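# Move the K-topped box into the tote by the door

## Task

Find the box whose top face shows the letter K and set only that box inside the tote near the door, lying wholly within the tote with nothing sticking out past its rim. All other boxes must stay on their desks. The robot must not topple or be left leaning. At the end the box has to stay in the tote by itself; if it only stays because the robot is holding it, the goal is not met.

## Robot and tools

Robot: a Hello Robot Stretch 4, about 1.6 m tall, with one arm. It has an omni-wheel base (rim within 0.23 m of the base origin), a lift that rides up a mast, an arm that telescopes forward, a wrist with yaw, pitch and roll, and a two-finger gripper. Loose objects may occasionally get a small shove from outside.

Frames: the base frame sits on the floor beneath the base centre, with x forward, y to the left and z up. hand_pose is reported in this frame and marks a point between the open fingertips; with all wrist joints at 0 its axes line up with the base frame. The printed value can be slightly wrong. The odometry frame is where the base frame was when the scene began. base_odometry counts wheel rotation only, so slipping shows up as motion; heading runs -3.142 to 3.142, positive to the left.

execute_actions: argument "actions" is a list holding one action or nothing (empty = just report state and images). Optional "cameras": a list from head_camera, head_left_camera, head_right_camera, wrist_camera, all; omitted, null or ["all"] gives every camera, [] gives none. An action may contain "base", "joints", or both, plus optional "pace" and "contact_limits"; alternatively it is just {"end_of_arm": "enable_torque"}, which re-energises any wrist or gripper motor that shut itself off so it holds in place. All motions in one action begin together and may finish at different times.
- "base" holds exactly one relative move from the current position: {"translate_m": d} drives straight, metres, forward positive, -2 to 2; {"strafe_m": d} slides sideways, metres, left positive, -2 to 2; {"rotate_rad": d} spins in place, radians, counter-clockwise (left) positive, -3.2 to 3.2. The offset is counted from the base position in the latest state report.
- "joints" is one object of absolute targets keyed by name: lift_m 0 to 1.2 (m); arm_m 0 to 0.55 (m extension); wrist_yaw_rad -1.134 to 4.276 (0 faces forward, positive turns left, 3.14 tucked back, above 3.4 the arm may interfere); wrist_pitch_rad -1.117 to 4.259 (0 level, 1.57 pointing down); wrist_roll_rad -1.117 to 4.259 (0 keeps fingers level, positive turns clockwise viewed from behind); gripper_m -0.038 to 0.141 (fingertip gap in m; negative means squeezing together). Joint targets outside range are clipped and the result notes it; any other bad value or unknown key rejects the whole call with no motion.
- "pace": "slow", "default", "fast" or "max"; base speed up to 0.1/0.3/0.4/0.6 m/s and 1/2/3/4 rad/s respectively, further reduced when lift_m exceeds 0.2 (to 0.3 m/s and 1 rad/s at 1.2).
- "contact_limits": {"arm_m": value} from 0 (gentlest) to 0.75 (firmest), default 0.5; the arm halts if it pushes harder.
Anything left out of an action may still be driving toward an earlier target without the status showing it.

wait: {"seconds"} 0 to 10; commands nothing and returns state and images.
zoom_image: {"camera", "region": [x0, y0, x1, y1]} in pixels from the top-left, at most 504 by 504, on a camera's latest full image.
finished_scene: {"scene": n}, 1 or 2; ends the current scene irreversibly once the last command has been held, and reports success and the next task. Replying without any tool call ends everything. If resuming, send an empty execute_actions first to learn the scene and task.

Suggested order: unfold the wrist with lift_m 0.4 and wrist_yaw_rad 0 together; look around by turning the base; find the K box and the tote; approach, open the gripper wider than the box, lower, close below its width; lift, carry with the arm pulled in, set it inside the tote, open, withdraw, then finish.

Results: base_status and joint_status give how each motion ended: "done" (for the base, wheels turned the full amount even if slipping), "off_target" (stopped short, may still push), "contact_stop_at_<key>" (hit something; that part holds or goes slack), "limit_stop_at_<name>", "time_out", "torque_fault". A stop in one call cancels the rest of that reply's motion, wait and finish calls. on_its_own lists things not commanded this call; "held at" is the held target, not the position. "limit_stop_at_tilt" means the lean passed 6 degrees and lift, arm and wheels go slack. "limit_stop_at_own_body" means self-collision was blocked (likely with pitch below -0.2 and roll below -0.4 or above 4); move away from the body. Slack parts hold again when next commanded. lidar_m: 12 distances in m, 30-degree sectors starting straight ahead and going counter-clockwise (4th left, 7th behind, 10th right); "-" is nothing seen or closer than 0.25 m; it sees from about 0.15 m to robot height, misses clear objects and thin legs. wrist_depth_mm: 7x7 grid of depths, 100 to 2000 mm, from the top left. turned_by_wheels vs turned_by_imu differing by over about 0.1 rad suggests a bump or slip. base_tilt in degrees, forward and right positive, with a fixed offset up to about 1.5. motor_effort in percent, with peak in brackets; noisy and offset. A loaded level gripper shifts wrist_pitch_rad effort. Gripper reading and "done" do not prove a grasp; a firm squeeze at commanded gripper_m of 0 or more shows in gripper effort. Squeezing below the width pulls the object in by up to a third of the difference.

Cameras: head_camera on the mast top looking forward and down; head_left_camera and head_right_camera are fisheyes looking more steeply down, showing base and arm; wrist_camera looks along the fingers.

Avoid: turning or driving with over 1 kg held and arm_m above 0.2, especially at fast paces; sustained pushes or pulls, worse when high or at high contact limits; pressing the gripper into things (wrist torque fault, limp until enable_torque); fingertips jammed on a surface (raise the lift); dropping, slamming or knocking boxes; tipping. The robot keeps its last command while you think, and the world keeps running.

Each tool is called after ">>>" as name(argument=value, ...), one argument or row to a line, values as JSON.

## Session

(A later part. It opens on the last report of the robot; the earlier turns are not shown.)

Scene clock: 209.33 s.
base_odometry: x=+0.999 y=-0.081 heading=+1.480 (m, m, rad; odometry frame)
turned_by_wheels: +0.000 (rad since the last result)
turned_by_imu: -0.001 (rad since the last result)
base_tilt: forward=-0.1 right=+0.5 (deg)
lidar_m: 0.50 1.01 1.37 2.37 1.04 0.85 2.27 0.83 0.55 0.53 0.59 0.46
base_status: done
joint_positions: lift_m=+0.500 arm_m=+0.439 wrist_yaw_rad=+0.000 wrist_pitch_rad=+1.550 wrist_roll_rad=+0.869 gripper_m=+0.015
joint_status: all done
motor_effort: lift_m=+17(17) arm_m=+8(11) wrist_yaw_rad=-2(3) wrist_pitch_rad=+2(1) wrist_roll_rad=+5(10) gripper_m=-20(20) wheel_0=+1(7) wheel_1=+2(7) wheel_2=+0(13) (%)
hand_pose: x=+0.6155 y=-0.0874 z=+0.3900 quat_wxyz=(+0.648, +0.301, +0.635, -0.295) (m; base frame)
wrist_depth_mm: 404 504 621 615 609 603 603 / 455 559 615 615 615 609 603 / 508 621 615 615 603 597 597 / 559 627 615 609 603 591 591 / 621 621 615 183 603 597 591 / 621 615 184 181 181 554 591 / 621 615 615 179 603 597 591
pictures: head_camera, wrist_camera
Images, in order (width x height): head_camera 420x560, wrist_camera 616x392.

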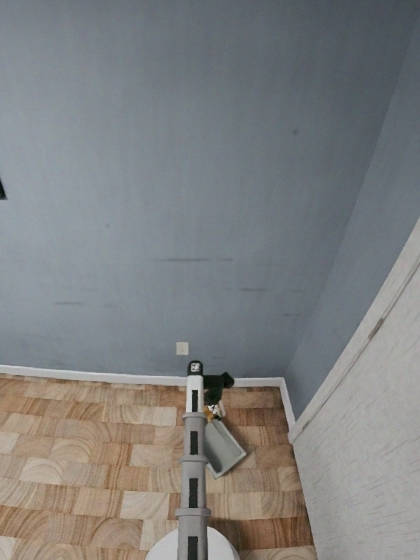

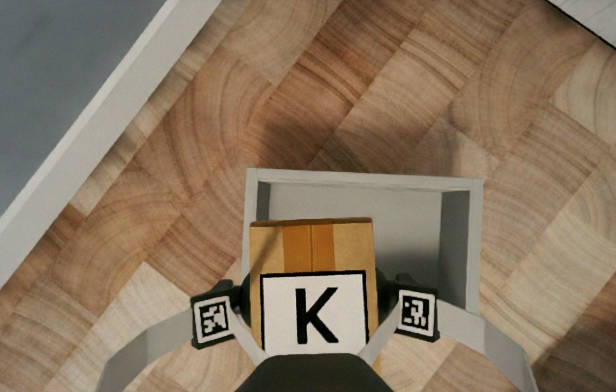

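>>> execute_actions(
  actions=[
    {"base":{"strafe_m":-0.031},"joints":{"arm_m":0.394,"lift_m":0.3,"wrist_roll_rad":0.91},"pace":"fast"},
  ],
  cameras=["wrist_camera","head_camera"],
)

>>> zoom_image(
  camera="head_camera",
  region=[150, 380, 280, 500],
)

Scene clock: 226.07 s.
base_odometry: x=+1.030 y=-0.083 heading=+1.480 (m, m, rad; odometry frame)
turned_by_wheels: +0.000 (rad since the last result)
turned_by_imu: -0.001 (rad since the last result)
base_tilt: forward=-0.1 right=+0.6 (deg)
lidar_m: 0.52 0.99 1.37 2.38 1.03 0.85 2.04 0.79 0.53 0.48 0.57 0.46
base_status: done
joint_positions: lift_m=+0.300 arm_m=+0.395 wrist_yaw_rad=+0.000 wrist_pitch_rad=+1.550 wrist_roll_rad=+0.909 gripper_m=+0.015
joint_status: all done
motor_effort: lift_m=+17(16) arm_m=-8(9) wrist_yaw_rad=+0(1) wrist_pitch_rad=+0(1) wrist_roll_rad=+4(6) gripper_m=-21(20) wheel_0=-2(12) wheel_1=+2(11) wheel_2=-1(2) (%)
hand_pose: x=+0.5723 y=-0.0874 z=+0.1900 quat_wxyz=(+0.642, +0.314, +0.629, -0.307) (m; base frame)
wrist_depth_mm: 424 424 418 415 410 407 404 / 424 421 415 415 410 407 404 / 424 421 418 415 407 407 402 / 424 353 410 410 404 307 399 / 421 329 410 183 404 330 402 / 421 307 183 181 181 287 402 / 418 296 324 179 329 307 399
pictures: head_camera, wrist_camera
Images, in order (width x height): head_camera 420x560, wrist_camera 616x392.

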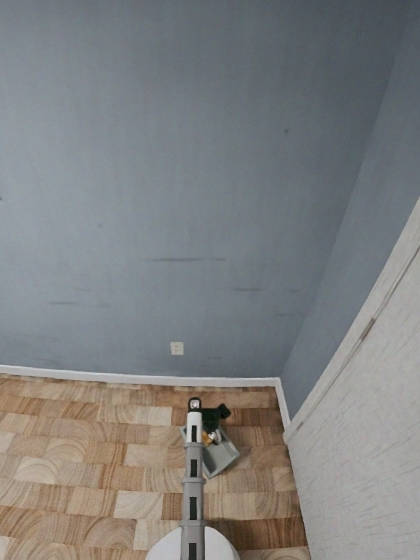

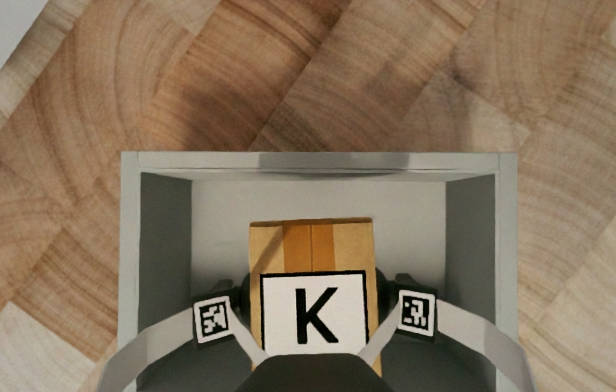

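Region (150, 380, 280, 500) of head_camera's 420x560 image, scaled by 3.877, with more detail than that image has; it fills the top 465 rows of this view, and the rest is white.

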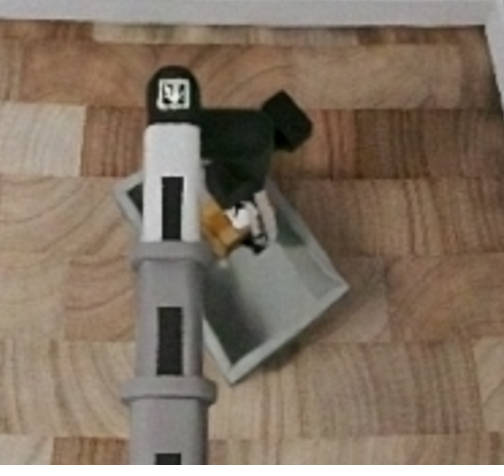

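>>> execute_actions(
  actions=[
    {"joints":{"lift_m":0.135}},
  ],
  cameras=["wrist_camera"],
)

Scene clock: 235.30 s.
base_odometry: x=+1.030 y=-0.083 heading=+1.480 (m, m, rad; odometry frame)
turned_by_wheels: +0.000 (rad since the last result)
turned_by_imu: -0.001 (rad since the last result)
base_tilt: forward=-0.1 right=+0.6 (deg)
lidar_m: 0.59 1.01 1.36 2.38 1.06 0.84 2.06 0.77 0.52 0.48 0.56 0.47
base_status: not commanded
joint_positions: lift_m=+0.135 arm_m=+0.395 wrist_yaw_rad=+0.000 wrist_pitch_rad=+1.550 wrist_roll_rad=+0.909 gripper_m=+0.015
joint_status: all done
motor_effort: lift_m=+16(18) arm_m=-8(8) wrist_yaw_rad=+0(1) wrist_pitch_rad=-2(2) wrist_roll_rad=+5(5) gripper_m=-20(19) wheel_0=-2(2) wheel_1=+3(3) wheel_2=-1(1) (%)
hand_pose: x=+0.5723 y=-0.0874 z=+0.0251 quat_wxyz=(+0.642, +0.314, +0.629, -0.307) (m; base frame)
wrist_depth_mm: 256 253 252 250 248 245 243 / 255 252 251 249 246 244 243 / 146 143 141 139 138 137 136 / 196 250 248 246 242 241 217 / 197 248 247 183 242 240 216 / 198 249 183 181 181 239 216 / 199 241 245 179 241 238 211
pictures: wrist_camera
Images, in order (width x height): wrist_camera 616x392.

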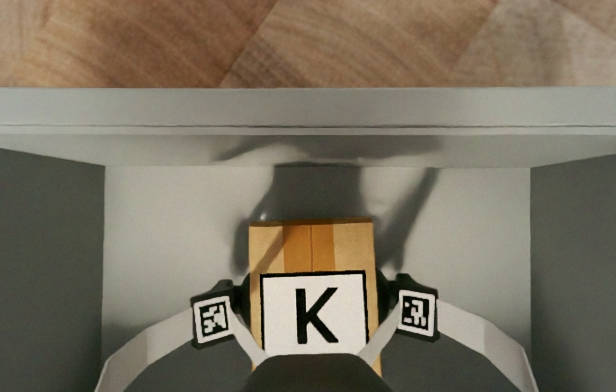

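>>> execute_actions(
  actions=[
    {"joints":{"gripper_m":0.1}},
  ],
  cameras=["wrist_camera"],
)

>>> execute_actions(
  actions=[
    {"joints":{"lift_m":0.35},"pace":"fast"},
  ],
  cameras=["wrist_camera"],
)

Scene clock: 241.87 s.
base_odometry: x=+1.030 y=-0.083 heading=+1.480 (m, m, rad; odometry frame)
turned_by_wheels: +0.000 (rad since the last result)
turned_by_imu: -0.001 (rad since the last result)
base_tilt: forward=-0.1 right=+0.6 (deg)
lidar_m: 0.60 1.02 1.37 2.39 1.05 0.83 2.04 0.77 0.51 0.48 0.55 0.46
base_status: not commanded
joint_positions: lift_m=+0.135 arm_m=+0.395 wrist_yaw_rad=+0.000 wrist_pitch_rad=+1.550 wrist_roll_rad=+0.909 gripper_m=+0.100
joint_status: all done
motor_effort: lift_m=+16(17) arm_m=-8(8) wrist_yaw_rad=-2(1) wrist_pitch_rad=+0(2) wrist_roll_rad=+4(5) gripper_m=+0(19) wheel_0=-2(2) wheel_1=+2(3) wheel_2=-1(1) (%)
hand_pose: x=+0.5725 y=-0.0874 z=+0.0251 quat_wxyz=(+0.642, +0.314, +0.629, -0.307) (m; base frame)
wrist_depth_mm: 256 254 252 250 248 246 244 / 255 253 252 249 247 244 244 / 145 142 140 138 137 135 135 / 196 249 247 245 243 242 217 / 198 249 248 195 242 240 217 / 197 248 196 195 193 238 217 / 199 247 246 137 241 239 216
pictures: wrist_camera
Images, in order (width x height): wrist_camera 616x392.

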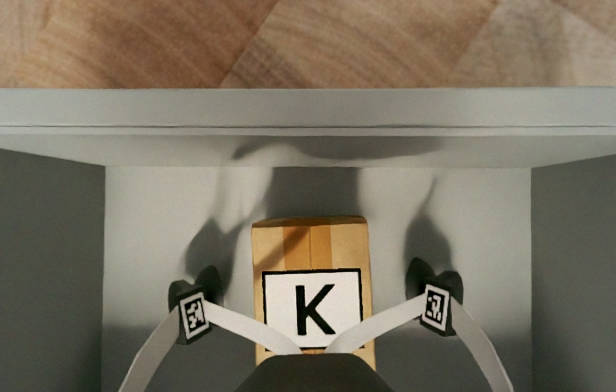

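Scene clock: 243.47 s.
base_odometry: x=+1.030 y=-0.083 heading=+1.480 (m, m, rad; odometry frame)
turned_by_wheels: +0.000 (rad since the last result)
turned_by_imu: +0.000 (rad since the last result)
base_tilt: forward=-0.1 right=+0.6 (deg)
lidar_m: 0.51 1.02 1.39 2.39 1.04 0.85 2.05 0.78 0.50 0.50 0.56 0.45
base_status: not commanded
joint_positions: lift_m=+0.350 arm_m=+0.395 wrist_yaw_rad=+0.000 wrist_pitch_rad=+1.550 wrist_roll_rad=+0.909 gripper_m=+0.100
joint_status: all done
motor_effort: lift_m=+24(25) arm_m=-8(8) wrist_yaw_rad=+0(3) wrist_pitch_rad=+2(0) wrist_roll_rad=+5(5) gripper_m=-2(2) wheel_0=-2(3) wheel_1=+3(3) wheel_2=-1(1) (%)
hand_pose: x=+0.5724 y=-0.0874 z=+0.2395 quat_wxyz=(+0.642, +0.314, +0.629, -0.307) (m; base frame)
wrist_depth_mm: 442 473 469 462 462 455 455 / 473 473 466 466 459 455 449 / 473 469 466 462 459 455 449 / 473 469 459 459 452 402 449 / 473 469 462 407 452 399 452 / 473 466 197 455 212 336 445 / 473 466 373 137 353 345 445
pictures: wrist_camera
Images, in order (width x height): wrist_camera 616x392.

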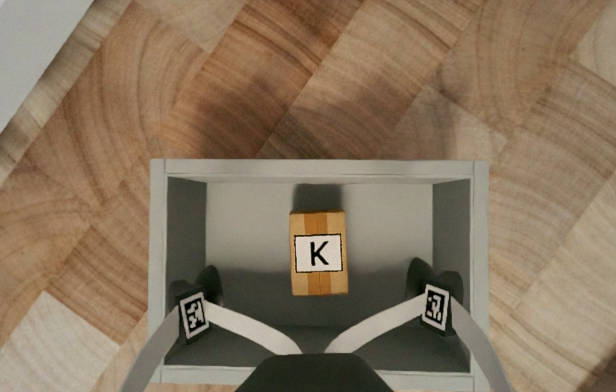

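>>> finished_scene(
  scene=1,
)

The scene is finished: the task was done.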